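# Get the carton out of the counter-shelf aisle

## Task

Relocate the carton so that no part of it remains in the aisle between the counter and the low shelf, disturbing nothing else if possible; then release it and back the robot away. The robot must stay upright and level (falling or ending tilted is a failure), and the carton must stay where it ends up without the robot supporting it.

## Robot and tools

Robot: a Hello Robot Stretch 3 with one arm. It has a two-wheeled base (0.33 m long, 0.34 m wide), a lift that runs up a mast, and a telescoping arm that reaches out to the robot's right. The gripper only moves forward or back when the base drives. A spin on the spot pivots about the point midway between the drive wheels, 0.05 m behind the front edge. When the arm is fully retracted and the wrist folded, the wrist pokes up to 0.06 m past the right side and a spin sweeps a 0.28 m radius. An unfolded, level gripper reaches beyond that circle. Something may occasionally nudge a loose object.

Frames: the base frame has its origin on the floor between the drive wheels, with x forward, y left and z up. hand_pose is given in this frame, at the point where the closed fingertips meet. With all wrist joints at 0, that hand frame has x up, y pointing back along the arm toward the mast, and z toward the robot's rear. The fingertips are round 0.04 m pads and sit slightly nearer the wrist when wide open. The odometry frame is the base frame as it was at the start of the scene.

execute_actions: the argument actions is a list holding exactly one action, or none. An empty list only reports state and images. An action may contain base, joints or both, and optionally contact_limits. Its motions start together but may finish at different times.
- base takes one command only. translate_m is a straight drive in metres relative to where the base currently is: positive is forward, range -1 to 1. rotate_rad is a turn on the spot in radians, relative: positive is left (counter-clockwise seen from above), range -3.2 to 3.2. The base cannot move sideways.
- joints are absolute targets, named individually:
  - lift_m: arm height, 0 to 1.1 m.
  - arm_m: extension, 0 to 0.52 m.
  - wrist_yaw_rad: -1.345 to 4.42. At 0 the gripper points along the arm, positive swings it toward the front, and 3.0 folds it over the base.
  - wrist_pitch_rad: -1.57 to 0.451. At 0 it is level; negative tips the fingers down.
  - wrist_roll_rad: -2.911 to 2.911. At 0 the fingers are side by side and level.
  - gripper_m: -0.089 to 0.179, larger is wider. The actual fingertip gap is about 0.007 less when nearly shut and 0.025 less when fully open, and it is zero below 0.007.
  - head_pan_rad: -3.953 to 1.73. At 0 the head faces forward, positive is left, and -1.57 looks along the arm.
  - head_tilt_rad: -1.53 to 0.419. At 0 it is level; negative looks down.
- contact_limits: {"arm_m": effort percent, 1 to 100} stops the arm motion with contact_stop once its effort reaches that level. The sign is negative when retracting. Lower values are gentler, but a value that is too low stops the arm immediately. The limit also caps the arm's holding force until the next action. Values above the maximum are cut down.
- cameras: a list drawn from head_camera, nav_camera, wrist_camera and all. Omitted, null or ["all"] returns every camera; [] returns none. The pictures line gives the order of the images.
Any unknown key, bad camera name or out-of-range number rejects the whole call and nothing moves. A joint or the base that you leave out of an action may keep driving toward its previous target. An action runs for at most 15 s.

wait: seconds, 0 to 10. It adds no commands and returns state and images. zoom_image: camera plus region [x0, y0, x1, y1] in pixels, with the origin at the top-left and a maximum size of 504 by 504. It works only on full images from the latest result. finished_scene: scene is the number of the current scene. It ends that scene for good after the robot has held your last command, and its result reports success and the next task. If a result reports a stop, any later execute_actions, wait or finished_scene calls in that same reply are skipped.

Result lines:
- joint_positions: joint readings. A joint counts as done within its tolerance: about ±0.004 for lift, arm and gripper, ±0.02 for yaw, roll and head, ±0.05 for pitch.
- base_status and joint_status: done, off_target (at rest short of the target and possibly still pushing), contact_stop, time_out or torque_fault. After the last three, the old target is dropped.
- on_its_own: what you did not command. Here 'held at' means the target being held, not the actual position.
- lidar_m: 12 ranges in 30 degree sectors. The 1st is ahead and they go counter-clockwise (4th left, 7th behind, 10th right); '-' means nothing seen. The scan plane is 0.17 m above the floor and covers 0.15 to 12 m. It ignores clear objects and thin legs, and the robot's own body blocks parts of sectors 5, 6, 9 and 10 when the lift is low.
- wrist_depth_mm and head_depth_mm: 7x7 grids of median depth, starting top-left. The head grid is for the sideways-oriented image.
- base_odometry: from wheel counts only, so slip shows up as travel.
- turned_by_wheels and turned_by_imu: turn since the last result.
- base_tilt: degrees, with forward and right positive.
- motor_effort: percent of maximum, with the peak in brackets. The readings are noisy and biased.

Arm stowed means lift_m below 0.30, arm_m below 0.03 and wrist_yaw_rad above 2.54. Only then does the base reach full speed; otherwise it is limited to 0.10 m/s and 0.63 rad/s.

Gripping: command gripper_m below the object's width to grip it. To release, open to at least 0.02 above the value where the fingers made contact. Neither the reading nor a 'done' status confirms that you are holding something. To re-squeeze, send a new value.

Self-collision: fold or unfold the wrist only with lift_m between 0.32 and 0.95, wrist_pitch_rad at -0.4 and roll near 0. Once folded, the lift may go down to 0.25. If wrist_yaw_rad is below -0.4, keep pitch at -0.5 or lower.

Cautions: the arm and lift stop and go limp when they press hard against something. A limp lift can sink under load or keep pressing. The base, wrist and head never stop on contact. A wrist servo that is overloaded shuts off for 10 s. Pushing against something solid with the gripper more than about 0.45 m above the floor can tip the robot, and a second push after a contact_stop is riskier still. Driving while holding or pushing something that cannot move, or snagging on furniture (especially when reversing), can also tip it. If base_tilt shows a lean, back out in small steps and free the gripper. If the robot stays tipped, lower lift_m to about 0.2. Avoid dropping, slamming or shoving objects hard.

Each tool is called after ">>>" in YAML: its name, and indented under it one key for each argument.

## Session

>>> execute_actions:
  actions: []

Scene clock: 0.00 s.
base_odometry: x=+0.000 y=+0.000 heading=+0.000 (m, m, rad; odometry frame)
turned_by_wheels: +0.000 (rad since the last result)
turned_by_imu: +0.000 (rad since the last result)
base_tilt: forward=+0.8 right=+0.8 (deg)
lidar_m: 1.08 1.01 1.39 1.71 1.72 2.17 2.02 1.16 0.76 0.67 0.67 1.33
head_depth_mm: 1759 1763 1761 1753 1757 1736 1677 / 1739 1731 1750 1718 1712 1702 1699 / 1705 1711 1702 1690 1682 1694 1683 / 1684 1674 1668 1688 1665 1665 1655 / 1644 1655 1648 1640 1623 1629 1627 / 1617 1622 1627 1607 1598 1605 1596 / 1610 1597 1589 1580 1583 1568 1566
base_status: not commanded
joint_positions: lift_m=+0.587 arm_m=-0.002 wrist_yaw_rad=+3.097 wrist_pitch_rad=-0.471 wrist_roll_rad=-0.015 gripper_m=+0.037 head_pan_rad=+0.014 head_tilt_rad=+0.012
joint_status: not commanded
motor_effort: left_wheel=-1 right_wheel=+0 lift_m=+18 arm_m=+0 wrist_yaw_rad=+1 wrist_pitch_rad=+5 wrist_roll_rad=+0 gripper_m=+0 head_pan_rad=+0 head_tilt_rad=+1 (%)
hand_pose: x=-0.0114 y=+0.0746 z=+0.5882 quat_wxyz=(+0.180, +0.686, +0.151, +0.689) (m; base frame)
wrist_depth_mm: - - - - - - - / - - - - - - - / - - - - - - - / - - - - - - - / - 974 982 926 985 926 919 / 863 834 - 817 797 834 807 / 751 766 737 728 733 715 720
pictures: head_camera (sideways: a quarter turn clockwise sets it upright), nav_camera (sideways: a quarter turn counterclockwise sets it upright), wrist_camera
Images, in order (width x height): head_camera 896x504, nav_camera 672x504, wrist_camera 644x364.

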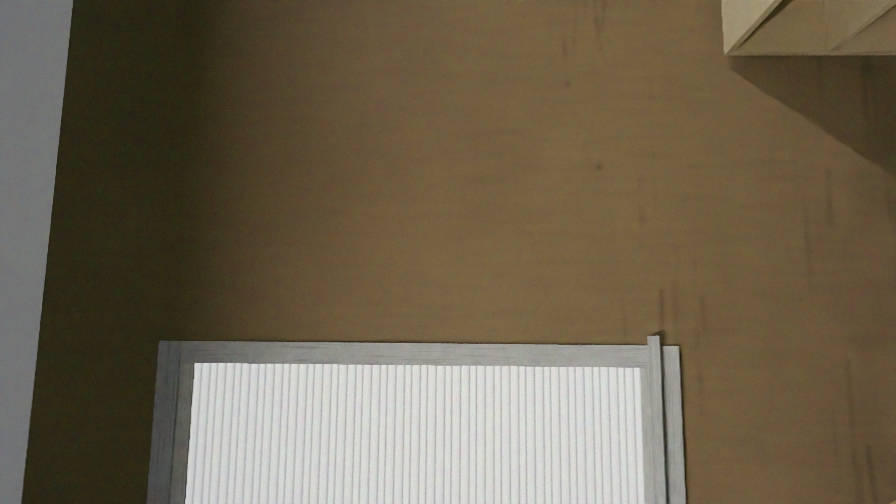

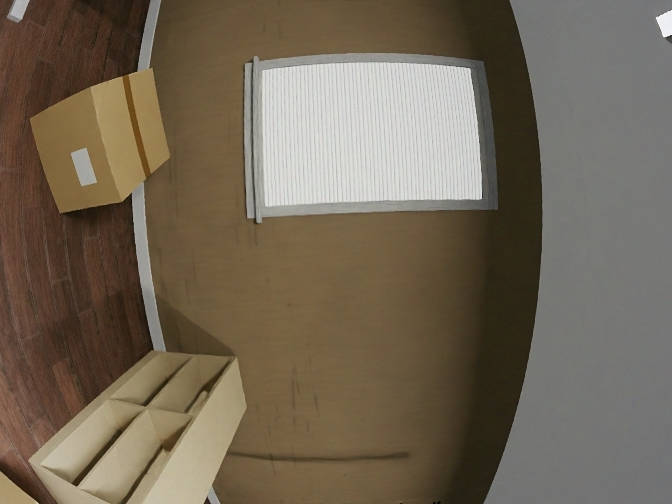

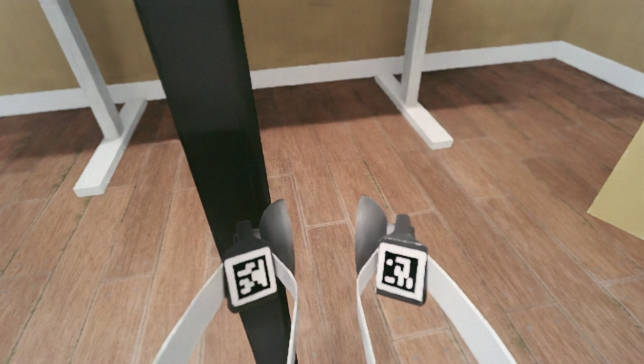

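>>> execute_actions:
  actions:
    - {"base":{"rotate_rad":-1.38},"joints":{"head_tilt_rad":-0.8}}
  cameras: ["head_camera","nav_camera"]

Scene clock: 4.97 s.
base_odometry: x=+0.000 y=+0.000 heading=-1.380 (m, m, rad; odometry frame)
turned_by_wheels: -1.380 (rad since the last result)
turned_by_imu: -1.398 (rad since the last result)
base_tilt: forward=+0.8 right=+0.9 (deg)
lidar_m: 0.67 0.67 1.33 1.03 1.02 1.38 1.71 1.40 2.07 2.02 0.95 0.73
head_depth_mm: 2519 897 771 898 1114 1292 1123 / 2540 1166 1109 1064 1151 1280 1128 / 2578 2797 2253 1211 1144 1283 1122 / 2563 2862 2238 1206 1105 1282 1115 / 2602 2848 2246 1201 1084 1251 1115 / 2638 2864 2231 1277 1168 1266 1117 / 2575 2302 1339 1276 1391 1268 1115
base_status: done
joint_positions: lift_m=+0.587 arm_m=-0.002 wrist_yaw_rad=+3.097 wrist_pitch_rad=-0.471 wrist_roll_rad=-0.015 gripper_m=+0.037 head_pan_rad=+0.014 head_tilt_rad=-0.790
joint_status: all done
motor_effort: left_wheel=+1(4) right_wheel=-2(6) lift_m=+18(18) arm_m=+0(0) wrist_yaw_rad=+0(1) wrist_pitch_rad=+5(5) wrist_roll_rad=+0(0) gripper_m=-1(0) head_pan_rad=+0(0) head_tilt_rad=-6(50) (%)
hand_pose: x=-0.0114 y=+0.0745 z=+0.5882 quat_wxyz=(+0.180, +0.686, +0.151, +0.689) (m; base frame)
wrist_depth_mm: - - - - - - - / - - - - - - - / - - - - - - - / - - - - - - - / - 1000 988 952 963 947 930 / 842 845 - 843 799 831 821 / 746 766 731 729 711 722 714
pictures: head_camera (sideways: a quarter turn clockwise sets it upright), nav_camera (sideways: a quarter turn counterclockwise sets it upright)
Images, in order (width x height): head_camera 896x504, nav_camera 672x504.

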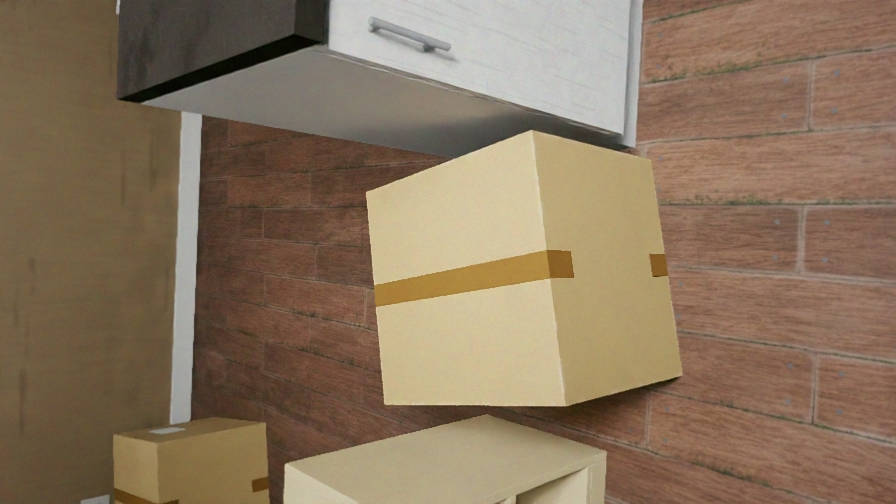

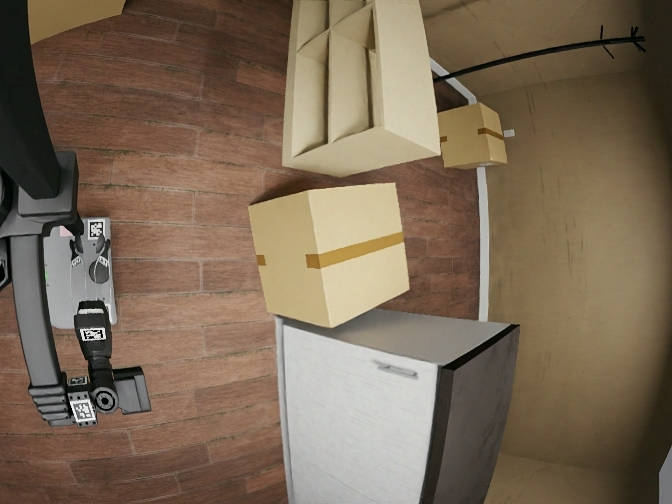

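>>> execute_actions:
  actions:
    - {"base":{"rotate_rad":0.2},"joints":{"head_tilt_rad":-1}}
  cameras: []

>>> execute_actions:
  actions:
    - {"base":{"translate_m":0.52}}
  cameras: []

>>> execute_actions:
  actions:
    - {"base":{"rotate_rad":-0.24}}
  cameras: []

>>> execute_actions:
  actions:
    - {"base":{"translate_m":0.22}}
  cameras: ["head_camera","nav_camera"]

Scene clock: 11.83 s.
base_odometry: x=+0.000 y=+0.000 heading=-1.180 (m, m, rad; odometry frame)
turned_by_wheels: +0.200 (rad since the last result)
turned_by_imu: +0.203 (rad since the last result)
base_tilt: forward=+0.8 right=+0.8 (deg)
lidar_m: 0.67 0.92 1.72 1.01 1.01 1.39 1.40 1.97 2.02 1.44 0.82 0.68
head_depth_mm: 2490 2085 1288 1087 1324 1204 1102 / 2534 2088 1182 1093 1320 1197 1082 / 2541 2067 1180 1104 1325 1194 1097 / 2532 2083 1177 1110 1337 1190 1088 / 2266 2026 1468 1460 1335 1187 1090 / 2190 1124 1274 1464 1330 1190 1084 / 2467 1105 1332 1479 1331 1189 1079
base_status: done
joint_positions: lift_m=+0.587 arm_m=-0.002 wrist_yaw_rad=+3.097 wrist_pitch_rad=-0.471 wrist_roll_rad=-0.015 gripper_m=+0.037 head_pan_rad=+0.014 head_tilt_rad=-0.987
joint_status: all done
motor_effort: left_wheel=-3(5) right_wheel=+2(5) lift_m=+18(18) arm_m=+0(0) wrist_yaw_rad=+0(1) wrist_pitch_rad=+5(5) wrist_roll_rad=+0(0) gripper_m=+1(0) head_pan_rad=+0(0) head_tilt_rad=-8(28) (%)
hand_pose: x=-0.0114 y=+0.0745 z=+0.5882 quat_wxyz=(+0.180, +0.686, +0.151, +0.689) (m; base frame)
wrist_depth_mm: - - - - - - - / - - - - - - - / - - - - - - - / - - - - - - - / - - 978 979 997 949 950 / 856 878 - 843 792 835 809 / 746 762 741 736 751 712 725
pictures: none
No camera images: the call's "cameras" was empty. Leave "cameras" out to get every camera's image.

Scene clock: 18.17 s.
base_odometry: x=+0.198 y=-0.481 heading=-1.180 (m, m, rad; odometry frame)
turned_by_wheels: +0.000 (rad since the last result)
turned_by_imu: +0.003 (rad since the last result)
base_tilt: forward=+0.8 right=+0.9 (deg)
lidar_m: - 0.15 0.97 1.59 1.13 1.82 1.92 2.51 2.18 0.41 0.20 0.15
head_depth_mm: 2209 2102 1768 1521 903 805 1071 / 2260 2107 1760 1527 900 807 1052 / 2310 2052 1752 1524 900 805 1064 / 2335 2066 1752 1515 895 798 1057 / 1839 1983 1755 1484 1272 814 1066 / 1790 1989 966 934 1068 1173 1078 / 1895 2010 914 796 935 1181 1078
base_status: done
joint_positions: lift_m=+0.587 arm_m=-0.002 wrist_yaw_rad=+3.097 wrist_pitch_rad=-0.471 wrist_roll_rad=-0.015 gripper_m=+0.037 head_pan_rad=+0.014 head_tilt_rad=-0.988
joint_status: not commanded
motor_effort: left_wheel=-3(4) right_wheel=+2(5) lift_m=+18(18) arm_m=-1(0) wrist_yaw_rad=+1(0) wrist_pitch_rad=+5(5) wrist_roll_rad=+0(0) gripper_m=+0(1) head_pan_rad=+0(1) head_tilt_rad=-7(7) (%)
hand_pose: x=-0.0114 y=+0.0745 z=+0.5882 quat_wxyz=(+0.180, +0.686, +0.151, +0.689) (m; base frame)
wrist_depth_mm: - - - - - - 808 / - - - - - 912 866 / - - - - - - 721 / - - - - - 991 576 / - - - 990 982 877 475 / 869 844 - 834 806 774 514 / 732 749 718 738 713 629 552
pictures: none
No camera images: the call's "cameras" was empty. Leave "cameras" out to get every camera's image.

Scene clock: 19.50 s.
base_odometry: x=+0.198 y=-0.481 heading=-1.420 (m, m, rad; odometry frame)
turned_by_wheels: -0.240 (rad since the last result)
turned_by_imu: -0.243 (rad since the last result)
base_tilt: forward=+0.9 right=+0.7 (deg)
lidar_m: 0.15 0.15 0.17 1.56 1.15 1.19 2.21 1.92 2.26 0.74 0.26 0.16
head_depth_mm: 2310 2087 1678 996 930 866 1099 / 2315 2092 1767 1235 900 833 1082 / 2330 2081 1755 1019 896 815 1083 / 2305 2051 1735 1016 897 802 1068 / 2274 2052 1743 1514 894 801 1050 / 2302 2042 1732 1502 1265 1159 1077 / 2040 1953 1728 1004 1009 1135 1078
base_status: done
joint_positions: lift_m=+0.587 arm_m=-0.002 wrist_yaw_rad=+3.097 wrist_pitch_rad=-0.471 wrist_roll_rad=-0.015 gripper_m=+0.037 head_pan_rad=+0.014 head_tilt_rad=-0.988
joint_status: not commanded
motor_effort: left_wheel=+1(5) right_wheel=-3(5) lift_m=+18(18) arm_m=+0(0) wrist_yaw_rad=+1(1) wrist_pitch_rad=+5(5) wrist_roll_rad=+0(0) gripper_m=-1(0) head_pan_rad=+0(0) head_tilt_rad=-7(7) (%)
hand_pose: x=-0.0114 y=+0.0745 z=+0.5882 quat_wxyz=(+0.180, +0.686, +0.151, +0.689) (m; base frame)
wrist_depth_mm: - - - - - 945 399 / 940 - - - - 946 398 / - - - - - 716 447 / - - - - - 586 499 / - - 973 983 921 596 588 / 854 832 - 831 794 645 331 / 764 730 735 731 711 300 293
pictures: none
No camera images: the call's "cameras" was empty. Leave "cameras" out to get every camera's image.

Scene clock: 22.70 s.
base_odometry: x=+0.231 y=-0.698 heading=-1.420 (m, m, rad; odometry frame)
turned_by_wheels: +0.000 (rad since the last result)
turned_by_imu: +0.000 (rad since the last result)
base_tilt: forward=+0.8 right=+0.8 (deg)
lidar_m: - - 0.33 0.33 1.26 1.29 2.02 2.12 2.26 0.19 0.15 -
head_depth_mm: 2134 2104 1758 1524 902 809 740 / 2123 2082 1762 1523 900 806 749 / 2120 2078 1756 1520 899 802 735 / 2124 2060 1753 1511 899 803 736 / 2127 2059 1736 1510 892 800 736 / 2120 2040 1733 1502 1336 1175 1055 / 2055 1906 1726 1511 1072 1005 1044
base_status: translate_m off_target (by the wheels' count: +0.2197 of +0.2200)
joint_positions: lift_m=+0.587 arm_m=-0.002 wrist_yaw_rad=+3.097 wrist_pitch_rad=-0.471 wrist_roll_rad=-0.015 gripper_m=+0.037 head_pan_rad=+0.014 head_tilt_rad=-0.988
joint_status: not commanded
on_its_own: left_wheel is at rest, and its effort (+22) is outside its rest range (-18 to +18); right_wheel is at rest, and its effort (+38) is outside its rest range (-18 to +18)
motor_effort: left_wheel=+22(49) right_wheel=+38(39) lift_m=+18(18) arm_m=+0(1) wrist_yaw_rad=+1(1) wrist_pitch_rad=+5(5) wrist_roll_rad=+0(0) gripper_m=-1(0) head_pan_rad=+0(1) head_tilt_rad=-7(7) (%)
hand_pose: x=-0.0114 y=+0.0745 z=+0.5882 quat_wxyz=(+0.180, +0.686, +0.151, +0.689) (m; base frame)
wrist_depth_mm: - - - - 394 380 373 / - - - - 390 389 393 / - - - - 420 426 438 / - - - - 479 481 493 / - 997 972 991 536 560 874 / 871 863 - 821 624 632 824 / 753 749 736 730 305 293 292
pictures: head_camera (sideways: a quarter turn clockwise sets it upright), nav_camera (sideways: a quarter turn counterclockwise sets it upright)
Images, in order (width x height): head_camera 896x504, nav_camera 672x504.

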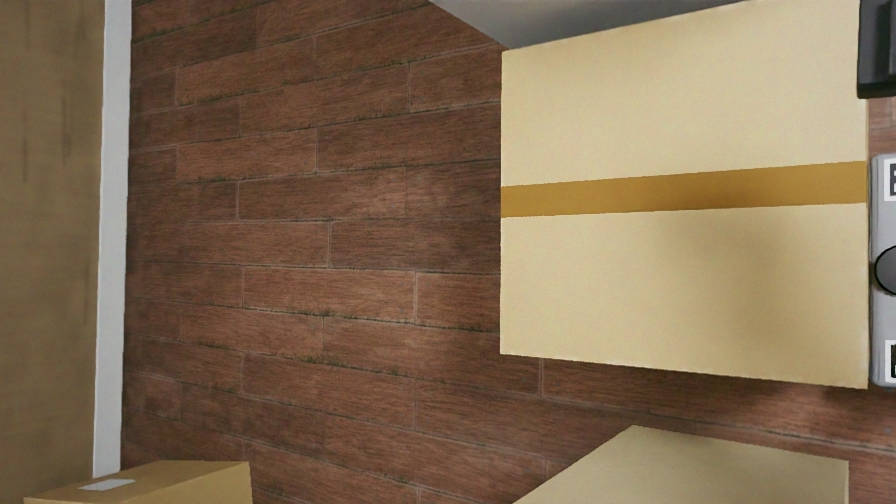

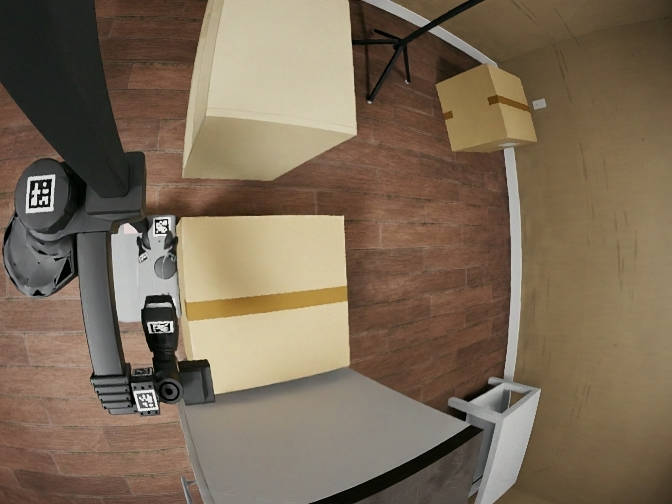

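This carton is heavier, but it is aligned and the path is clear.

>>> execute_actions:
  actions:
    - {"base":{"translate_m":0.7}}
  cameras: ["nav_camera"]

Scene clock: 32.47 s.
base_odometry: x=+0.337 y=-1.390 heading=-1.420 (m, m, rad; odometry frame)
turned_by_wheels: +0.001 (rad since the last result)
turned_by_imu: -0.423 (rad since the last result)
base_tilt: forward=+0.8 right=+0.8 (deg)
lidar_m: - - 0.15 1.06 0.28 0.31 1.54 2.52 0.52 0.19 0.15 -
head_depth_mm: 1665 1842 1767 1531 1323 811 739 / 1721 1897 1767 1519 900 805 747 / 1946 2037 1760 1519 899 804 735 / 1912 2062 1743 1517 898 803 735 / 1836 2002 1739 1501 895 801 734 / 1762 1964 1733 1510 1307 1151 1036 / 1691 1913 1717 1500 1325 1187 1076
base_status: translate_m off_target (by the wheels' count: +0.6996 of +0.7000)
joint_positions: lift_m=+0.587 arm_m=-0.002 wrist_yaw_rad=+3.097 wrist_pitch_rad=-0.471 wrist_roll_rad=-0.015 gripper_m=+0.037 head_pan_rad=+0.014 head_tilt_rad=-0.988
joint_status: not commanded
on_its_own: left_wheel is at rest, and its effort (+42) is outside its rest range (-18 to +18); right_wheel is at rest, and its effort (+27) is outside its rest range (-18 to +18)
motor_effort: left_wheel=+42(49) right_wheel=+27(40) lift_m=+18(18) arm_m=-1(0) wrist_yaw_rad=+1(1) wrist_pitch_rad=+5(5) wrist_roll_rad=+0(0) gripper_m=+0(0) head_pan_rad=+1(0) head_tilt_rad=-7(7) (%)
hand_pose: x=-0.0114 y=+0.0745 z=+0.5882 quat_wxyz=(+0.180, +0.686, +0.151, +0.689) (m; base frame)
wrist_depth_mm: 440 431 - - - - - / 295 292 - - - - - / 274 304 - - - - - / 294 328 - - - - - / 319 362 402 971 - 952 963 / 353 395 - 844 766 336 329 / 385 439 540 719 304 296 295
pictures: nav_camera (sideways: a quarter turn counterclockwise sets it upright)
Images, in order (width x height): nav_camera 672x504.

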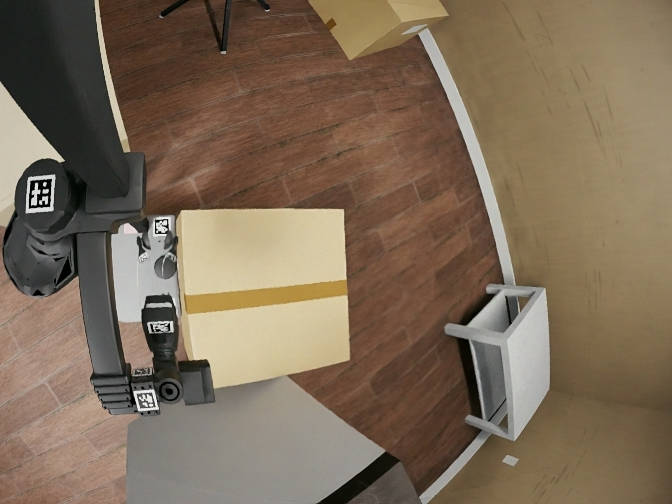

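>>> execute_actions:
  actions:
    - {"base":{"translate_m":-0.06}}
  cameras: []

>>> execute_actions:
  actions:
    - {"base":{"rotate_rad":0.4}}
  cameras: []

>>> execute_actions:
  actions:
    - {"base":{"translate_m":0.12},"joints":{"head_tilt_rad":-1.3}}
  cameras: ["nav_camera","head_camera"]

Scene clock: 38.13 s.
base_odometry: x=+0.328 y=-1.330 heading=-1.420 (m, m, rad; odometry frame)
turned_by_wheels: +0.000 (rad since the last result)
turned_by_imu: +0.000 (rad since the last result)
base_tilt: forward=+0.9 right=+0.8 (deg)
lidar_m: - 0.15 0.15 0.26 0.26 0.28 1.48 2.48 0.55 0.43 0.16 0.15
head_depth_mm: 1664 1939 1765 1527 889 821 1001 / 1718 1923 1763 1524 902 804 1040 / 1981 2022 1757 1520 901 803 864 / 1972 2056 1744 1524 895 803 852 / 1906 2051 1749 1511 897 802 844 / 1816 1997 1722 1504 1313 1152 1065 / 1730 1951 1732 1500 1331 1188 1082
base_status: done
joint_positions: lift_m=+0.587 arm_m=-0.002 wrist_yaw_rad=+3.097 wrist_pitch_rad=-0.471 wrist_roll_rad=-0.015 gripper_m=+0.037 head_pan_rad=+0.014 head_tilt_rad=-0.988
joint_status: not commanded
motor_effort: left_wheel=-1(39) right_wheel=+0(26) lift_m=+18(18) arm_m=+0(1) wrist_yaw_rad=+1(1) wrist_pitch_rad=+5(5) wrist_roll_rad=+0(0) gripper_m=+1(0) head_pan_rad=+0(0) head_tilt_rad=-7(7) (%)
hand_pose: x=-0.0114 y=+0.0745 z=+0.5882 quat_wxyz=(+0.180, +0.686, +0.151, +0.689) (m; base frame)
wrist_depth_mm: 447 435 - - - - - / 296 289 307 - - - - / 251 278 - - - - - / 273 301 - - - - - / 294 329 370 933 994 947 949 / 325 370 - 802 795 337 332 / 360 401 501 718 730 298 294
pictures: none
No camera images: the call's "cameras" was empty. Leave "cameras" out to get every camera's image.

Scene clock: 39.77 s.
base_odometry: x=+0.328 y=-1.330 heading=-1.020 (m, m, rad; odometry frame)
turned_by_wheels: +0.400 (rad since the last result)
turned_by_imu: +0.405 (rad since the last result)
base_tilt: forward=+0.8 right=+0.8 (deg)
lidar_m: - 0.15 0.27 0.26 0.27 0.37 2.36 2.48 0.44 0.18 0.15 -
head_depth_mm: 1807 2029 1759 1525 901 807 740 / 1790 2035 1750 1530 901 806 739 / 1806 2025 1769 1520 901 804 747 / 1807 2017 1746 1513 912 802 845 / 1802 2012 1740 1513 1331 1138 1080 / 1808 1985 1732 1503 1331 1183 1079 / 1816 1976 1674 1501 1324 1184 1074
base_status: done
joint_positions: lift_m=+0.587 arm_m=-0.002 wrist_yaw_rad=+3.097 wrist_pitch_rad=-0.471 wrist_roll_rad=-0.015 gripper_m=+0.037 head_pan_rad=+0.014 head_tilt_rad=-0.988
joint_status: not commanded
motor_effort: left_wheel=-2(5) right_wheel=+12(12) lift_m=+18(18) arm_m=-1(1) wrist_yaw_rad=+1(0) wrist_pitch_rad=+5(5) wrist_roll_rad=+0(0) gripper_m=+1(1) head_pan_rad=+0(0) head_tilt_rad=-7(7) (%)
hand_pose: x=-0.0114 y=+0.0745 z=+0.5882 quat_wxyz=(+0.180, +0.686, +0.151, +0.689) (m; base frame)
wrist_depth_mm: - 433 413 404 - - - / 308 308 312 312 325 - - / 330 327 - 342 - - - / - 366 - 382 - - - / - 410 419 435 971 942 963 / 861 504 - 507 793 798 794 / 756 713 603 621 714 725 721
pictures: none
No camera images: the call's "cameras" was empty. Leave "cameras" out to get every camera's image.

Scene clock: 41.90 s.
base_odometry: x=+0.390 y=-1.432 heading=-1.021 (m, m, rad; odometry frame)
turned_by_wheels: -0.001 (rad since the last result)
turned_by_imu: -0.385 (rad since the last result)
base_tilt: forward=+0.9 right=+0.8 (deg)
lidar_m: - - 1.92 1.04 0.27 0.29 1.53 2.53 0.53 0.19 0.15 -
head_depth_mm: 1601 1488 1409 875 839 1154 - / 1604 1490 931 876 829 1151 - / 1594 1483 931 875 831 - - / 1597 1486 928 874 827 - - / 1598 1474 926 869 825 - - / 1585 1480 1380 1295 1212 1173 - / 1574 1470 1376 1294 1219 1168 -
base_status: translate_m off_target (by the wheels' count: +0.1198 of +0.1200)
joint_positions: lift_m=+0.587 arm_m=-0.002 wrist_yaw_rad=+3.097 wrist_pitch_rad=-0.471 wrist_roll_rad=-0.015 gripper_m=+0.037 head_pan_rad=+0.014 head_tilt_rad=-1.284
joint_status: all done
on_its_own: right_wheel is at rest, and its effort (+40) is outside its rest range (-18 to +18)
motor_effort: left_wheel=+1(6) right_wheel=+40(44) lift_m=+18(18) arm_m=+0(0) wrist_yaw_rad=+1(0) wrist_pitch_rad=+5(5) wrist_roll_rad=+0(0) gripper_m=-1(0) head_pan_rad=+0(0) head_tilt_rad=-9(35) (%)
hand_pose: x=-0.0114 y=+0.0745 z=+0.5882 quat_wxyz=(+0.180, +0.686, +0.151, +0.689) (m; base frame)
wrist_depth_mm: 446 432 - - - - - / 292 290 - - - - - / 264 292 - - - - - / 284 316 - - - - - / 309 343 386 970 975 931 933 / 342 386 - 837 822 831 812 / 374 422 532 727 306 295 293
pictures: head_camera (sideways: a quarter turn clockwise sets it upright), nav_camera (sideways: a quarter turn counterclockwise sets it upright)
Images, in order (width x height): head_camera 896x504, nav_camera 672x504.

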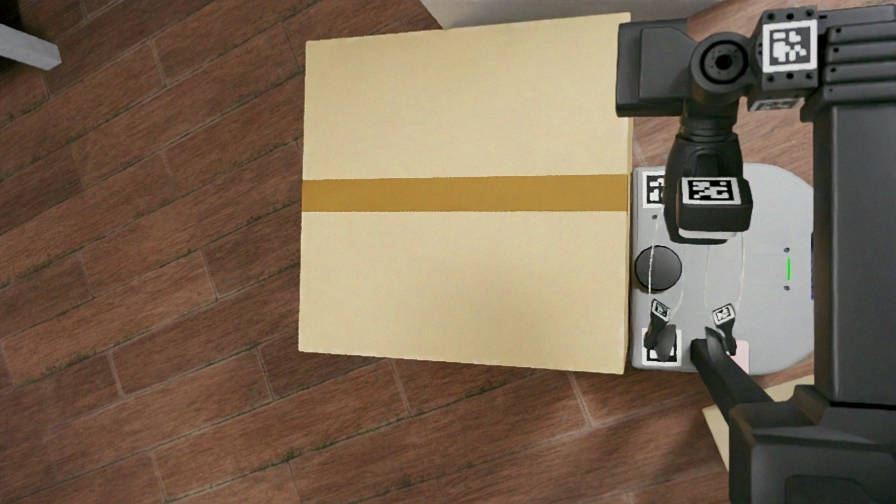

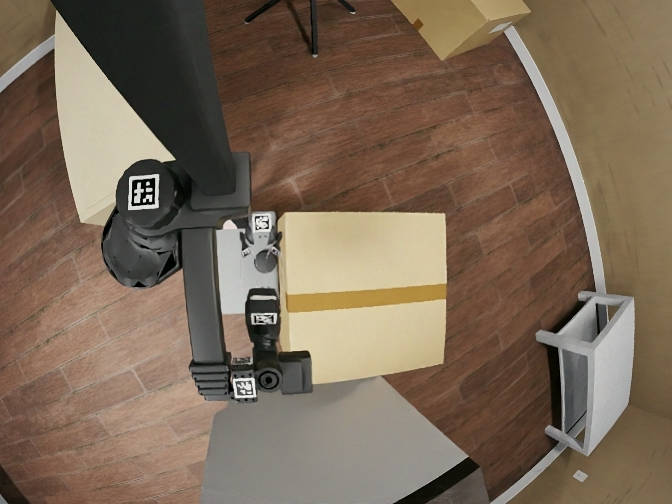

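>>> execute_actions:
  actions:
    - {"base":{"translate_m":-0.08}}
  cameras: []

>>> execute_actions:
  actions:
    - {"base":{"rotate_rad":0.55}}
  cameras: []

>>> execute_actions:
  actions:
    - {"base":{"translate_m":-0.25}}
  cameras: []

>>> execute_actions:
  actions:
    - {"base":{"rotate_rad":-0.55}}
  cameras: []

>>> execute_actions:
  actions:
    - {"base":{"translate_m":0.33}}
  cameras: ["nav_camera","head_camera"]

Scene clock: 50.80 s.
base_odometry: x=+0.348 y=-1.364 heading=-1.021 (m, m, rad; odometry frame)
turned_by_wheels: +0.000 (rad since the last result)
turned_by_imu: +0.001 (rad since the last result)
base_tilt: forward=+0.9 right=+0.8 (deg)
lidar_m: - 0.15 0.19 0.24 0.24 0.26 1.45 2.46 0.57 0.45 0.18 0.15
head_depth_mm: 1613 1496 1375 888 1012 1162 - / 1602 1497 933 877 964 1150 - / 1604 1495 933 873 981 - - / 1597 1484 931 871 922 - - / 1593 1488 926 872 931 - - / 1578 1476 1381 1301 1221 1115 - / 1589 1488 1381 1289 1221 816 -
base_status: done
joint_positions: lift_m=+0.587 arm_m=-0.002 wrist_yaw_rad=+3.097 wrist_pitch_rad=-0.471 wrist_roll_rad=-0.015 gripper_m=+0.037 head_pan_rad=+0.014 head_tilt_rad=-1.285
joint_status: not commanded
motor_effort: left_wheel=+1(2) right_wheel=-1(36) lift_m=+18(18) arm_m=-1(0) wrist_yaw_rad=+1(1) wrist_pitch_rad=+5(5) wrist_roll_rad=+0(0) gripper_m=+0(0) head_pan_rad=+0(1) head_tilt_rad=-9(9) (%)
hand_pose: x=-0.0114 y=+0.0745 z=+0.5882 quat_wxyz=(+0.180, +0.686, +0.151, +0.689) (m; base frame)
wrist_depth_mm: 440 430 413 - - - - / 293 291 290 320 - - - / 239 260 - 351 - - - / 254 283 - 385 - - - / 281 311 344 441 - 938 931 / 307 344 - 540 819 797 813 / 341 379 466 699 715 301 294
pictures: none
No camera images: the call's "cameras" was empty. Leave "cameras" out to get every camera's image.

Scene clock: 52.67 s.
base_odometry: x=+0.348 y=-1.364 heading=-0.471 (m, m, rad; odometry frame)
turned_by_wheels: +0.550 (rad since the last result)
turned_by_imu: +0.557 (rad since the last result)
base_tilt: forward=+0.8 right=+0.8 (deg)
lidar_m: 0.15 1.06 0.24 0.24 0.26 1.47 2.47 0.55 0.45 0.18 0.15 -
head_depth_mm: 1609 1493 934 877 829 877 - / 1610 1496 936 876 825 1148 - / 1599 1497 1398 876 842 - - / 1592 1488 1394 1284 966 - - / 1587 1479 1393 1308 1230 - - / 1535 1492 1384 1303 1216 1126 - / 1493 1477 1381 1292 747 782 -
base_status: done
joint_positions: lift_m=+0.587 arm_m=-0.002 wrist_yaw_rad=+3.097 wrist_pitch_rad=-0.471 wrist_roll_rad=-0.015 gripper_m=+0.037 head_pan_rad=+0.014 head_tilt_rad=-1.285
joint_status: not commanded
motor_effort: left_wheel=-2(6) right_wheel=+6(6) lift_m=+18(18) arm_m=+0(0) wrist_yaw_rad=+1(0) wrist_pitch_rad=+5(5) wrist_roll_rad=+0(0) gripper_m=+1(1) head_pan_rad=+0(0) head_tilt_rad=-9(9) (%)
hand_pose: x=-0.0114 y=+0.0745 z=+0.5882 quat_wxyz=(+0.180, +0.686, +0.151, +0.689) (m; base frame)
wrist_depth_mm: - - 411 404 389 - - / - 314 304 296 291 - - / - 352 - 324 312 - - / - 406 - 362 351 - - / - 962 439 412 393 943 938 / 866 860 - 477 496 804 814 / 739 740 638 577 596 713 719
pictures: none
No camera images: the call's "cameras" was empty. Leave "cameras" out to get every camera's image.

Scene clock: 56.23 s.
base_odometry: x=+0.126 y=-1.251 heading=-0.471 (m, m, rad; odometry frame)
turned_by_wheels: +0.000 (rad since the last result)
turned_by_imu: -0.001 (rad since the last result)
base_tilt: forward=+0.8 right=+0.7 (deg)
lidar_m: 0.36 0.35 0.28 0.28 1.30 1.38 2.23 2.73 0.41 0.41 0.35 0.34
head_depth_mm: 1619 1007 940 877 1107 990 - / 1606 1000 936 894 1221 1150 - / 1597 1013 930 983 1232 - - / 1595 1482 925 1212 1240 - - / 1580 1494 1390 1300 1234 - - / 1585 1482 1382 1156 1199 1166 - / 1581 1471 1368 762 837 1171 -
base_status: done
joint_positions: lift_m=+0.587 arm_m=-0.002 wrist_yaw_rad=+3.097 wrist_pitch_rad=-0.471 wrist_roll_rad=-0.015 gripper_m=+0.037 head_pan_rad=+0.014 head_tilt_rad=-1.285
joint_status: not commanded
motor_effort: left_wheel=-2(6) right_wheel=+2(3) lift_m=+18(18) arm_m=+0(0) wrist_yaw_rad=+1(1) wrist_pitch_rad=+5(5) wrist_roll_rad=+0(0) gripper_m=+0(1) head_pan_rad=+1(0) head_tilt_rad=-9(9) (%)
hand_pose: x=-0.0114 y=+0.0745 z=+0.5882 quat_wxyz=(+0.180, +0.686, +0.151, +0.689) (m; base frame)
wrist_depth_mm: - - - - 391 385 370 / - - - - 325 315 309 / - - - - 360 352 342 / - - - - 407 391 380 / - 984 962 967 438 445 427 / 869 848 - 812 559 503 514 / 754 756 737 713 636 584 694
pictures: none
No camera images: the call's "cameras" was empty. Leave "cameras" out to get every camera's image.

Scene clock: 58.10 s.
base_odometry: x=+0.126 y=-1.251 heading=-1.021 (m, m, rad; odometry frame)
turned_by_wheels: -0.550 (rad since the last result)
turned_by_imu: -0.557 (rad since the last result)
base_tilt: forward=+0.9 right=+0.8 (deg)
lidar_m: 0.34 0.36 0.35 0.28 0.28 1.29 1.36 2.22 2.73 0.41 0.41 0.35
head_depth_mm: 592 662 752 876 1041 1169 - / 1598 863 927 1110 1234 1149 - / 1600 994 934 1052 1236 - - / 1600 998 929 1065 1240 - - / 1598 994 929 1067 1234 - - / 1588 991 923 1069 1227 1169 - / 1584 1473 1363 1289 1136 917 -
base_status: done
joint_positions: lift_m=+0.587 arm_m=-0.002 wrist_yaw_rad=+3.097 wrist_pitch_rad=-0.471 wrist_roll_rad=-0.015 gripper_m=+0.037 head_pan_rad=+0.014 head_tilt_rad=-1.285
joint_status: not commanded
motor_effort: left_wheel=+1(4) right_wheel=-3(5) lift_m=+18(18) arm_m=+0(0) wrist_yaw_rad=+1(1) wrist_pitch_rad=+5(5) wrist_roll_rad=+0(0) gripper_m=+0(1) head_pan_rad=+0(0) head_tilt_rad=-9(9) (%)
hand_pose: x=-0.0114 y=+0.0745 z=+0.5882 quat_wxyz=(+0.180, +0.686, +0.151, +0.689) (m; base frame)
wrist_depth_mm: - - 415 400 402 - - / - - 324 352 413 - - / - - - 391 458 - - / - - - 442 520 - - / - 975 984 503 790 975 435 / 861 846 - 574 800 809 445 / 759 740 744 695 723 616 450
pictures: none
No camera images: the call's "cameras" was empty. Leave "cameras" out to get every camera's image.

Scene clock: 62.47 s.
base_odometry: x=+0.298 y=-1.532 heading=-1.021 (m, m, rad; odometry frame)
turned_by_wheels: +0.001 (rad since the last result)
turned_by_imu: -0.014 (rad since the last result)
base_tilt: forward=+0.8 right=+0.8 (deg)
lidar_m: - - 0.15 0.19 0.40 0.43 1.62 2.46 0.37 0.19 0.15 -
head_depth_mm: 1603 1497 1401 609 722 852 - / 1589 1494 1398 877 863 1152 - / 1598 1484 930 875 832 - - / 1594 1496 932 875 828 - - / 1583 1473 926 871 825 - - / 1592 1474 923 871 826 1165 - / 1581 1476 1376 1271 841 1162 -
base_status: translate_m off_target (by the wheels' count: +0.3296 of +0.3300)
joint_positions: lift_m=+0.587 arm_m=-0.002 wrist_yaw_rad=+3.097 wrist_pitch_rad=-0.471 wrist_roll_rad=-0.015 gripper_m=+0.037 head_pan_rad=+0.014 head_tilt_rad=-1.285
joint_status: not commanded
on_its_own: left_wheel is at rest, and its effort (+43) is outside its rest range (-18 to +18); right_wheel is at rest, and its effort (+30) is outside its rest range (-18 to +18)
motor_effort: left_wheel=+43(55) right_wheel=+30(51) lift_m=+18(18) arm_m=+0(0) wrist_yaw_rad=+1(1) wrist_pitch_rad=+5(5) wrist_roll_rad=+0(0) gripper_m=+0(2) head_pan_rad=+0(0) head_tilt_rad=-9(9) (%)
hand_pose: x=-0.0115 y=+0.0745 z=+0.5881 quat_wxyz=(+0.180, +0.686, +0.151, +0.689) (m; base frame)
wrist_depth_mm: 444 430 - - - - - / 347 378 - - - - - / 371 419 - - - - - / 403 448 - - - - - / 433 501 550 976 403 395 387 / 483 544 - 847 348 338 331 / 565 611 714 736 303 297 292
pictures: head_camera (sideways: a quarter turn clockwise sets it upright), nav_camera (sideways: a quarter turn counterclockwise sets it upright)
Images, in order (width x height): head_camera 896x504, nav_camera 672x504.

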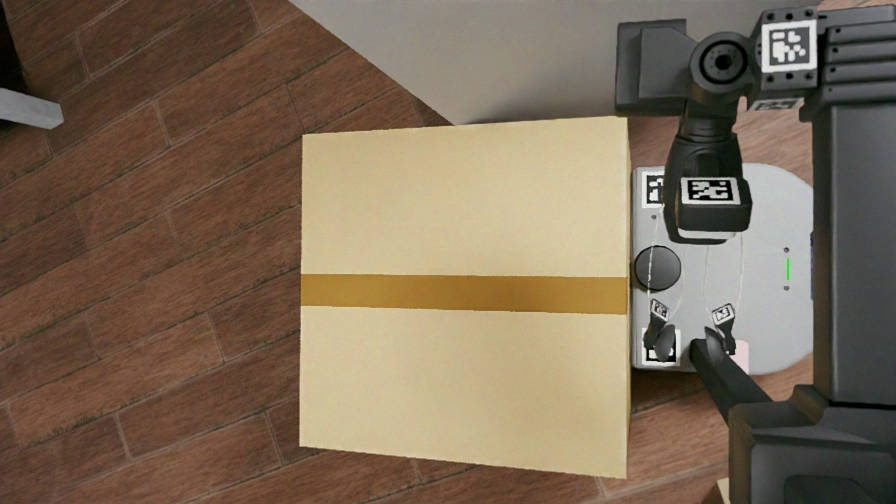

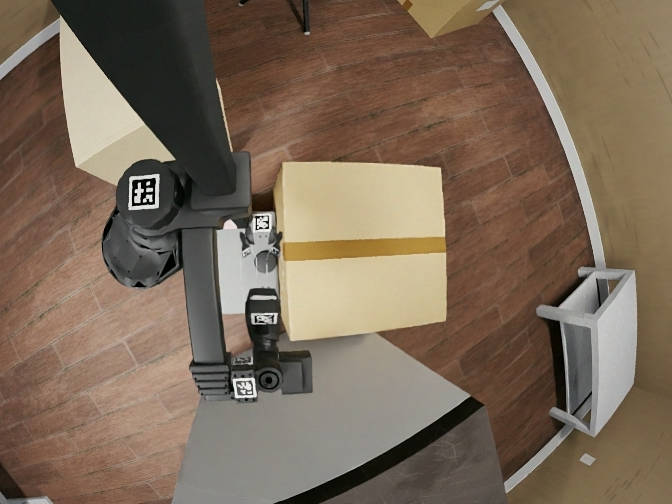

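>>> execute_actions:
  actions:
    - {"base":{"translate_m":-0.01},"joints":{"lift_m":0.95}}
  cameras: []

>>> execute_actions:
  actions:
    - {"base":{"translate_m":0.2}}
  cameras: ["nav_camera","head_camera"]

Scene clock: 71.00 s.
base_odometry: x=+0.293 y=-1.523 heading=-1.021 (m, m, rad; odometry frame)
turned_by_wheels: +0.000 (rad since the last result)
turned_by_imu: +0.001 (rad since the last result)
base_tilt: forward=+0.8 right=+0.7 (deg)
lidar_m: - - 0.15 0.22 0.40 0.43 1.60 2.45 0.37 0.30 0.15 -
head_depth_mm: 1598 1489 1383 617 739 863 - / 1585 1491 1394 857 891 1178 - / 1600 1479 932 876 832 - - / 1597 1487 932 874 830 - 1093 / 1596 1483 928 870 824 - 1095 / 1590 1475 929 871 825 - 1101 / 1582 1470 1385 1279 840 1154 957
base_status: done
joint_positions: lift_m=+0.950 arm_m=-0.002 wrist_yaw_rad=+3.097 wrist_pitch_rad=-0.472 wrist_roll_rad=-0.015 gripper_m=+0.037 head_pan_rad=+0.014 head_tilt_rad=-1.285
joint_status: all done
motor_effort: left_wheel=-1(39) right_wheel=-1(28) lift_m=+21(21) arm_m=+0(0) wrist_yaw_rad=+1(1) wrist_pitch_rad=+6(5) wrist_roll_rad=+0(0) gripper_m=+0(1) head_pan_rad=+0(0) head_tilt_rad=-9(9) (%)
hand_pose: x=-0.0115 y=+0.0744 z=+0.9505 quat_wxyz=(+0.180, +0.686, +0.151, +0.689) (m; base frame)
wrist_depth_mm: - - - - - - - / - - - - - - - / - 977 - - - - - / - 775 - - - - - / - 650 642 - - - - / - 568 - - - - - / - 601 734 - - 657 -
pictures: none
No camera images: the call's "cameras" was empty. Leave "cameras" out to get every camera's image.

Scene clock: 73.97 s.
base_odometry: x=+0.397 y=-1.693 heading=-1.020 (m, m, rad; odometry frame)
turned_by_wheels: +0.001 (rad since the last result)
turned_by_imu: -0.001 (rad since the last result)
base_tilt: forward=+0.8 right=+0.9 (deg)
lidar_m: - - 0.15 0.19 0.41 0.44 1.63 2.47 0.36 0.19 0.15 -
head_depth_mm: 1612 1502 1398 598 718 840 - / 1585 1489 1399 864 866 1183 - / 1610 1486 932 876 830 - - / 1592 1484 929 872 829 - 1089 / 1589 1485 928 872 824 - 1093 / 1588 1479 925 872 826 - 1103 / 1579 1476 1373 1277 841 1158 980
base_status: translate_m off_target (by the wheels' count: +0.1996 of +0.2000)
joint_positions: lift_m=+0.950 arm_m=-0.002 wrist_yaw_rad=+3.097 wrist_pitch_rad=-0.472 wrist_roll_rad=-0.015 gripper_m=+0.037 head_pan_rad=+0.014 head_tilt_rad=-1.285
joint_status: not commanded
on_its_own: left_wheel is at rest, and its effort (+47) is outside its rest range (-18 to +18); right_wheel is at rest, and its effort (+35) is outside its rest range (-18 to +18)
motor_effort: left_wheel=+47(49) right_wheel=+35(43) lift_m=+21(21) arm_m=+0(0) wrist_yaw_rad=+1(1) wrist_pitch_rad=+5(5) wrist_roll_rad=+0(0) gripper_m=+1(2) head_pan_rad=+0(0) head_tilt_rad=-9(9) (%)
hand_pose: x=-0.0115 y=+0.0744 z=+0.9505 quat_wxyz=(+0.180, +0.686, +0.151, +0.689) (m; base frame)
wrist_depth_mm: - - - - - - - / - - - - - - - / - 972 - - - - - / - 779 - - - - - / 687 648 645 - - - - / 573 571 - - - - - / 581 608 747 - - 656 -
pictures: head_camera (sideways: a quarter turn clockwise sets it upright), nav_camera (sideways: a quarter turn counterclockwise sets it upright)
Images, in order (width x height): head_camera 896x504, nav_camera 672x504.

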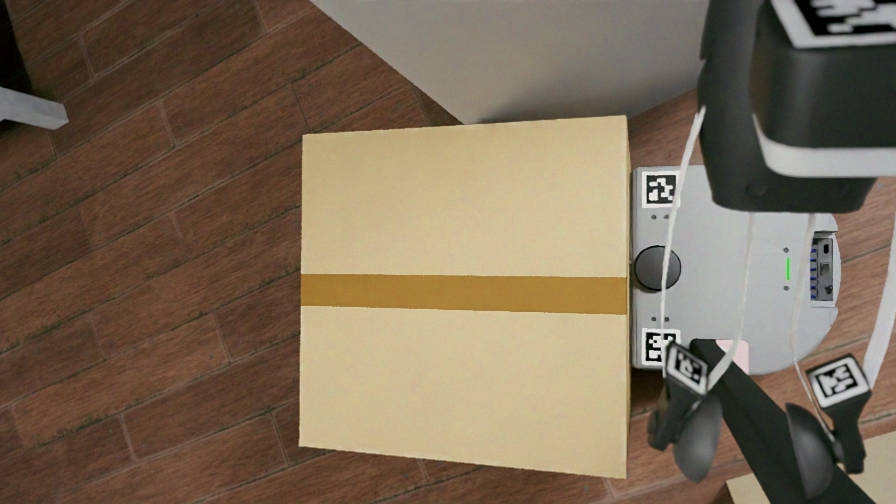

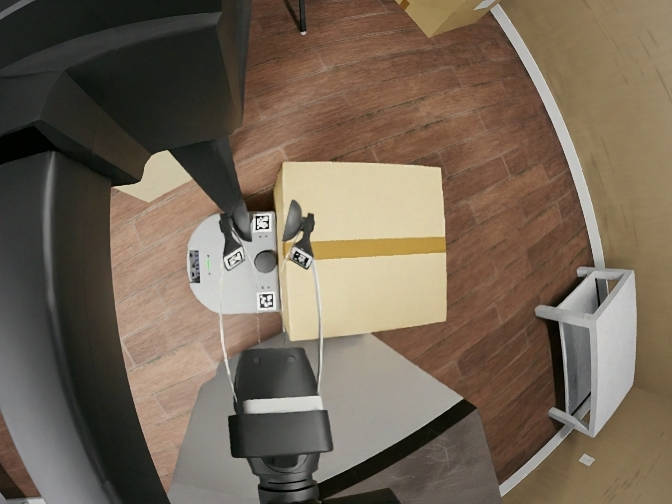

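>>> execute_actions:
  actions:
    - {"base":{"translate_m":-0.33}}
  cameras: []

>>> execute_actions:
  actions:
    - {"base":{"rotate_rad":-0.45}}
  cameras: []

>>> execute_actions:
  actions:
    - {"base":{"translate_m":0.27}}
  cameras: []

>>> execute_actions:
  actions:
    - {"base":{"rotate_rad":0.85}}
  cameras: ["head_camera"]

>>> execute_actions:
  actions:
    - {"base":{"translate_m":0.15}}
  cameras: ["head_camera"]

Scene clock: 87.97 s.
base_odometry: x=+0.224 y=-1.412 heading=-1.020 (m, m, rad; odometry frame)
turned_by_wheels: +0.000 (rad since the last result)
turned_by_imu: -0.001 (rad since the last result)
base_tilt: forward=+0.8 right=+0.8 (deg)
lidar_m: 0.38 0.40 0.35 0.28 0.27 1.29 1.33 2.22 2.23 0.42 0.41 0.39
head_depth_mm: 591 665 761 891 1074 1194 - / 1604 841 928 1160 1233 1190 - / 1600 998 933 1188 1230 - - / 1594 994 931 1191 1234 - 1090 / 1589 989 928 1188 1228 - 1097 / 1571 987 923 1269 1227 - 1099 / 1581 1478 1361 1293 1118 841 1075
base_status: done
joint_positions: lift_m=+0.950 arm_m=-0.002 wrist_yaw_rad=+3.097 wrist_pitch_rad=-0.472 wrist_roll_rad=-0.015 gripper_m=+0.037 head_pan_rad=+0.014 head_tilt_rad=-1.285
joint_status: not commanded
motor_effort: left_wheel=+0(43) right_wheel=+0(34) lift_m=+21(21) arm_m=+0(0) wrist_yaw_rad=+1(1) wrist_pitch_rad=+6(6) wrist_roll_rad=+0(0) gripper_m=+0(0) head_pan_rad=+0(0) head_tilt_rad=-9(9) (%)
hand_pose: x=-0.0115 y=+0.0744 z=+0.9505 quat_wxyz=(+0.180, +0.686, +0.151, +0.689) (m; base frame)
wrist_depth_mm: - - - - - - - / - - - - - - - / - - - 975 - - - / - - - 770 - - - / - - - 628 - - - / - - - 579 792 - - / - - - 698 - - 653
pictures: none
No camera images: the call's "cameras" was empty. Leave "cameras" out to get every camera's image.

Scene clock: 89.90 s.
base_odometry: x=+0.224 y=-1.412 heading=-1.470 (m, m, rad; odometry frame)
turned_by_wheels: -0.450 (rad since the last result)
turned_by_imu: -0.456 (rad since the last result)
base_tilt: forward=+0.9 right=+0.8 (deg)
lidar_m: 0.39 0.38 0.40 0.33 0.27 0.27 1.28 1.38 2.22 2.69 0.42 0.41
head_depth_mm: 460 518 642 844 1240 1193 - / 474 575 733 1012 1236 1189 - / 520 646 851 1256 1236 - - / 577 736 969 1278 1234 - 1090 / 663 926 928 1159 1234 - 1090 / 1574 989 927 1001 1233 - 1054 / 1581 987 924 892 1213 1029 631
base_status: done
joint_positions: lift_m=+0.950 arm_m=-0.002 wrist_yaw_rad=+3.097 wrist_pitch_rad=-0.472 wrist_roll_rad=-0.015 gripper_m=+0.037 head_pan_rad=+0.014 head_tilt_rad=-1.285
joint_status: not commanded
motor_effort: left_wheel=+1(5) right_wheel=-3(6) lift_m=+21(21) arm_m=-1(1) wrist_yaw_rad=+0(1) wrist_pitch_rad=+6(6) wrist_roll_rad=+0(0) gripper_m=+0(0) head_pan_rad=+0(1) head_tilt_rad=-8(9) (%)
hand_pose: x=-0.0115 y=+0.0744 z=+0.9505 quat_wxyz=(+0.180, +0.686, +0.151, +0.689) (m; base frame)
wrist_depth_mm: - - - - - - - / - - - - - - - / 988 978 - - - - - / 781 767 - - - - - / 697 641 637 678 - 896 945 / - 555 - 772 - 755 749 / - 773 517 - 966 691 651
pictures: none
No camera images: the call's "cameras" was empty. Leave "cameras" out to get every camera's image.

Scene clock: 93.70 s.
base_odometry: x=+0.252 y=-1.681 heading=-1.470 (m, m, rad; odometry frame)
turned_by_wheels: +0.000 (rad since the last result)
turned_by_imu: +0.002 (rad since the last result)
base_tilt: forward=+0.8 right=+0.8 (deg)
lidar_m: 0.15 - 0.15 0.21 0.48 0.48 1.56 1.68 2.33 0.25 0.21 0.21
head_depth_mm: 456 424 396 398 585 920 - / 454 423 399 477 769 1184 - / 453 421 406 593 1079 - - / 452 421 482 783 1220 - 1092 / 1588 428 600 861 844 - 1097 / 1578 1460 927 868 833 - 1103 / 1558 1477 924 865 817 1140 1053
base_status: done
joint_positions: lift_m=+0.950 arm_m=-0.002 wrist_yaw_rad=+3.097 wrist_pitch_rad=-0.472 wrist_roll_rad=-0.015 gripper_m=+0.037 head_pan_rad=+0.014 head_tilt_rad=-1.285
joint_status: not commanded
motor_effort: left_wheel=+1(5) right_wheel=-3(4) lift_m=+21(21) arm_m=+0(0) wrist_yaw_rad=+1(1) wrist_pitch_rad=+5(6) wrist_roll_rad=+0(0) gripper_m=+1(1) head_pan_rad=+1(1) head_tilt_rad=-8(9) (%)
hand_pose: x=-0.0115 y=+0.0744 z=+0.9505 quat_wxyz=(+0.180, +0.686, +0.151, +0.689) (m; base frame)
wrist_depth_mm: - - - - - - - / - - - - - - - / - - - - - - - / 795 - - - - - - / 651 647 - - 910 - - / 557 608 - 778 731 762 - / 510 647 892 697 668 666 659
pictures: none
No camera images: the call's "cameras" was empty. Leave "cameras" out to get every camera's image.

Scene clock: 96.03 s.
base_odometry: x=+0.252 y=-1.681 heading=-0.620 (m, m, rad; odometry frame)
turned_by_wheels: +0.850 (rad since the last result)
turned_by_imu: +0.862 (rad since the last result)
base_tilt: forward=+0.8 right=+0.8 (deg)
lidar_m: 0.15 0.17 0.37 0.48 0.50 1.56 2.33 0.30 0.22 0.21 0.15 -
head_depth_mm: 1596 1502 1386 565 564 562 - / 1603 1492 937 878 821 817 - / 1594 1497 928 873 910 - - / 1605 1480 930 869 956 - 1094 / 1591 1482 925 871 1205 - 1092 / 1585 1479 925 879 1225 - 1101 / 1586 1479 1379 1269 1224 1157 1075
base_status: done
joint_positions: lift_m=+0.950 arm_m=-0.002 wrist_yaw_rad=+3.097 wrist_pitch_rad=-0.472 wrist_roll_rad=-0.015 gripper_m=+0.037 head_pan_rad=+0.014 head_tilt_rad=-1.285
joint_status: not commanded
motor_effort: left_wheel=-2(5) right_wheel=+3(5) lift_m=+21(21) arm_m=-1(0) wrist_yaw_rad=+1(0) wrist_pitch_rad=+5(5) wrist_roll_rad=+0(0) gripper_m=+0(0) head_pan_rad=-1(1) head_tilt_rad=-9(9) (%)
hand_pose: x=-0.0115 y=+0.0744 z=+0.9505 quat_wxyz=(+0.180, +0.686, +0.151, +0.689) (m; base frame)
wrist_depth_mm: - - - - - - - / - - - - - - - / - - - 929 - - - / - - - 750 - - - / - - - 747 - - - / - - - 891 - - - / - - - - - - -
pictures: head_camera (sideways: a quarter turn clockwise sets it upright)
Images, in order (width x height): head_camera 896x504.

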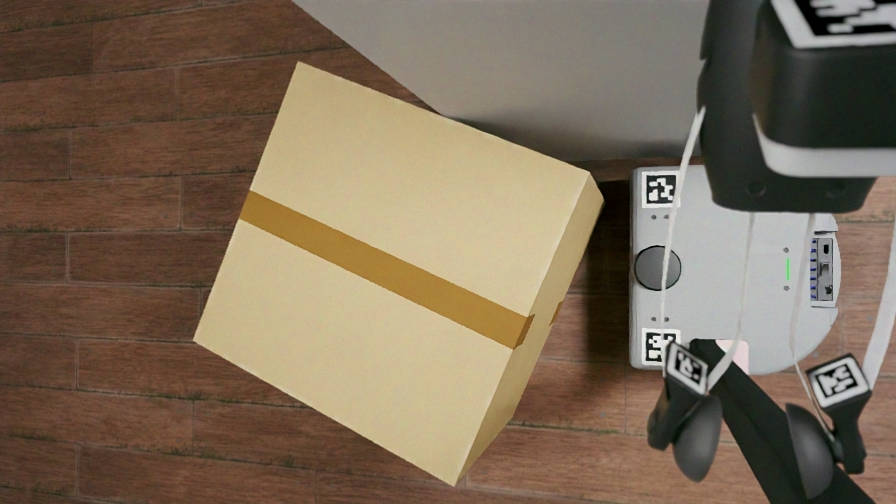

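Scene clock: 98.50 s.
base_odometry: x=+0.373 y=-1.768 heading=-0.621 (m, m, rad; odometry frame)
turned_by_wheels: -0.001 (rad since the last result)
turned_by_imu: -0.300 (rad since the last result)
base_tilt: forward=+0.9 right=+0.8 (deg)
lidar_m: - - 0.15 0.27 0.49 0.55 1.78 2.43 0.24 0.20 0.20 -
head_depth_mm: 1593 1499 410 435 501 550 - / 1581 1492 1398 585 704 826 - / 1603 1491 1354 886 843 - - / 1586 1488 932 875 828 - 1092 / 1592 1489 929 871 824 - 1094 / 1583 1477 927 868 826 - 1098 / 1583 1475 937 864 830 1154 1080
base_status: translate_m off_target (by the wheels' count: +0.1498 of +0.1500)
joint_positions: lift_m=+0.950 arm_m=-0.002 wrist_yaw_rad=+3.097 wrist_pitch_rad=-0.472 wrist_roll_rad=-0.015 gripper_m=+0.037 head_pan_rad=+0.014 head_tilt_rad=-1.285
joint_status: not commanded
on_its_own: right_wheel is at rest, and its effort (+39) is outside its rest range (-18 to +18)
motor_effort: left_wheel=+4(9) right_wheel=+39(50) lift_m=+21(21) arm_m=-1(0) wrist_yaw_rad=+1(1) wrist_pitch_rad=+6(6) wrist_roll_rad=+0(0) gripper_m=+1(0) head_pan_rad=-1(0) head_tilt_rad=-9(8) (%)
hand_pose: x=-0.0115 y=+0.0744 z=+0.9505 quat_wxyz=(+0.180, +0.686, +0.151, +0.689) (m; base frame)
wrist_depth_mm: - - - - - - - / - - - - - - - / - - - - - - - / - 764 - - - - - / - 656 690 - - - - / - 708 - - - - - / - - 907 - 658 658 685
pictures: head_camera (sideways: a quarter turn clockwise sets it upright)
Images, in order (width x height): head_camera 896x504.

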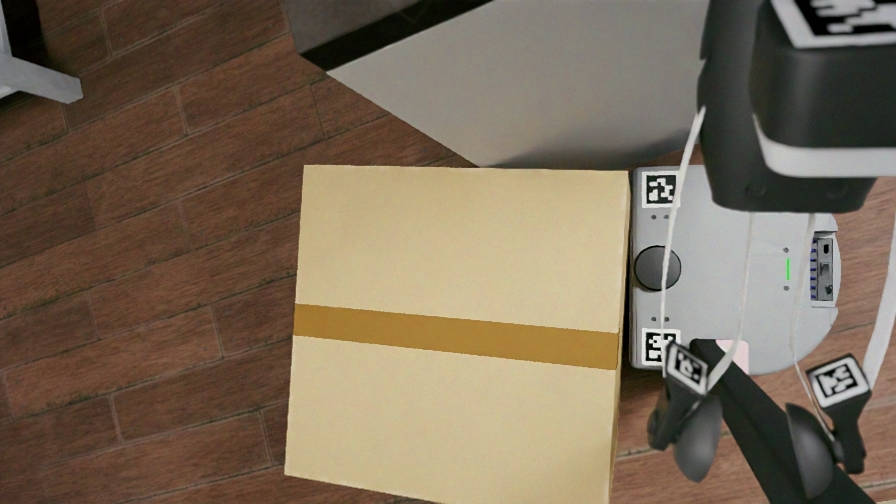

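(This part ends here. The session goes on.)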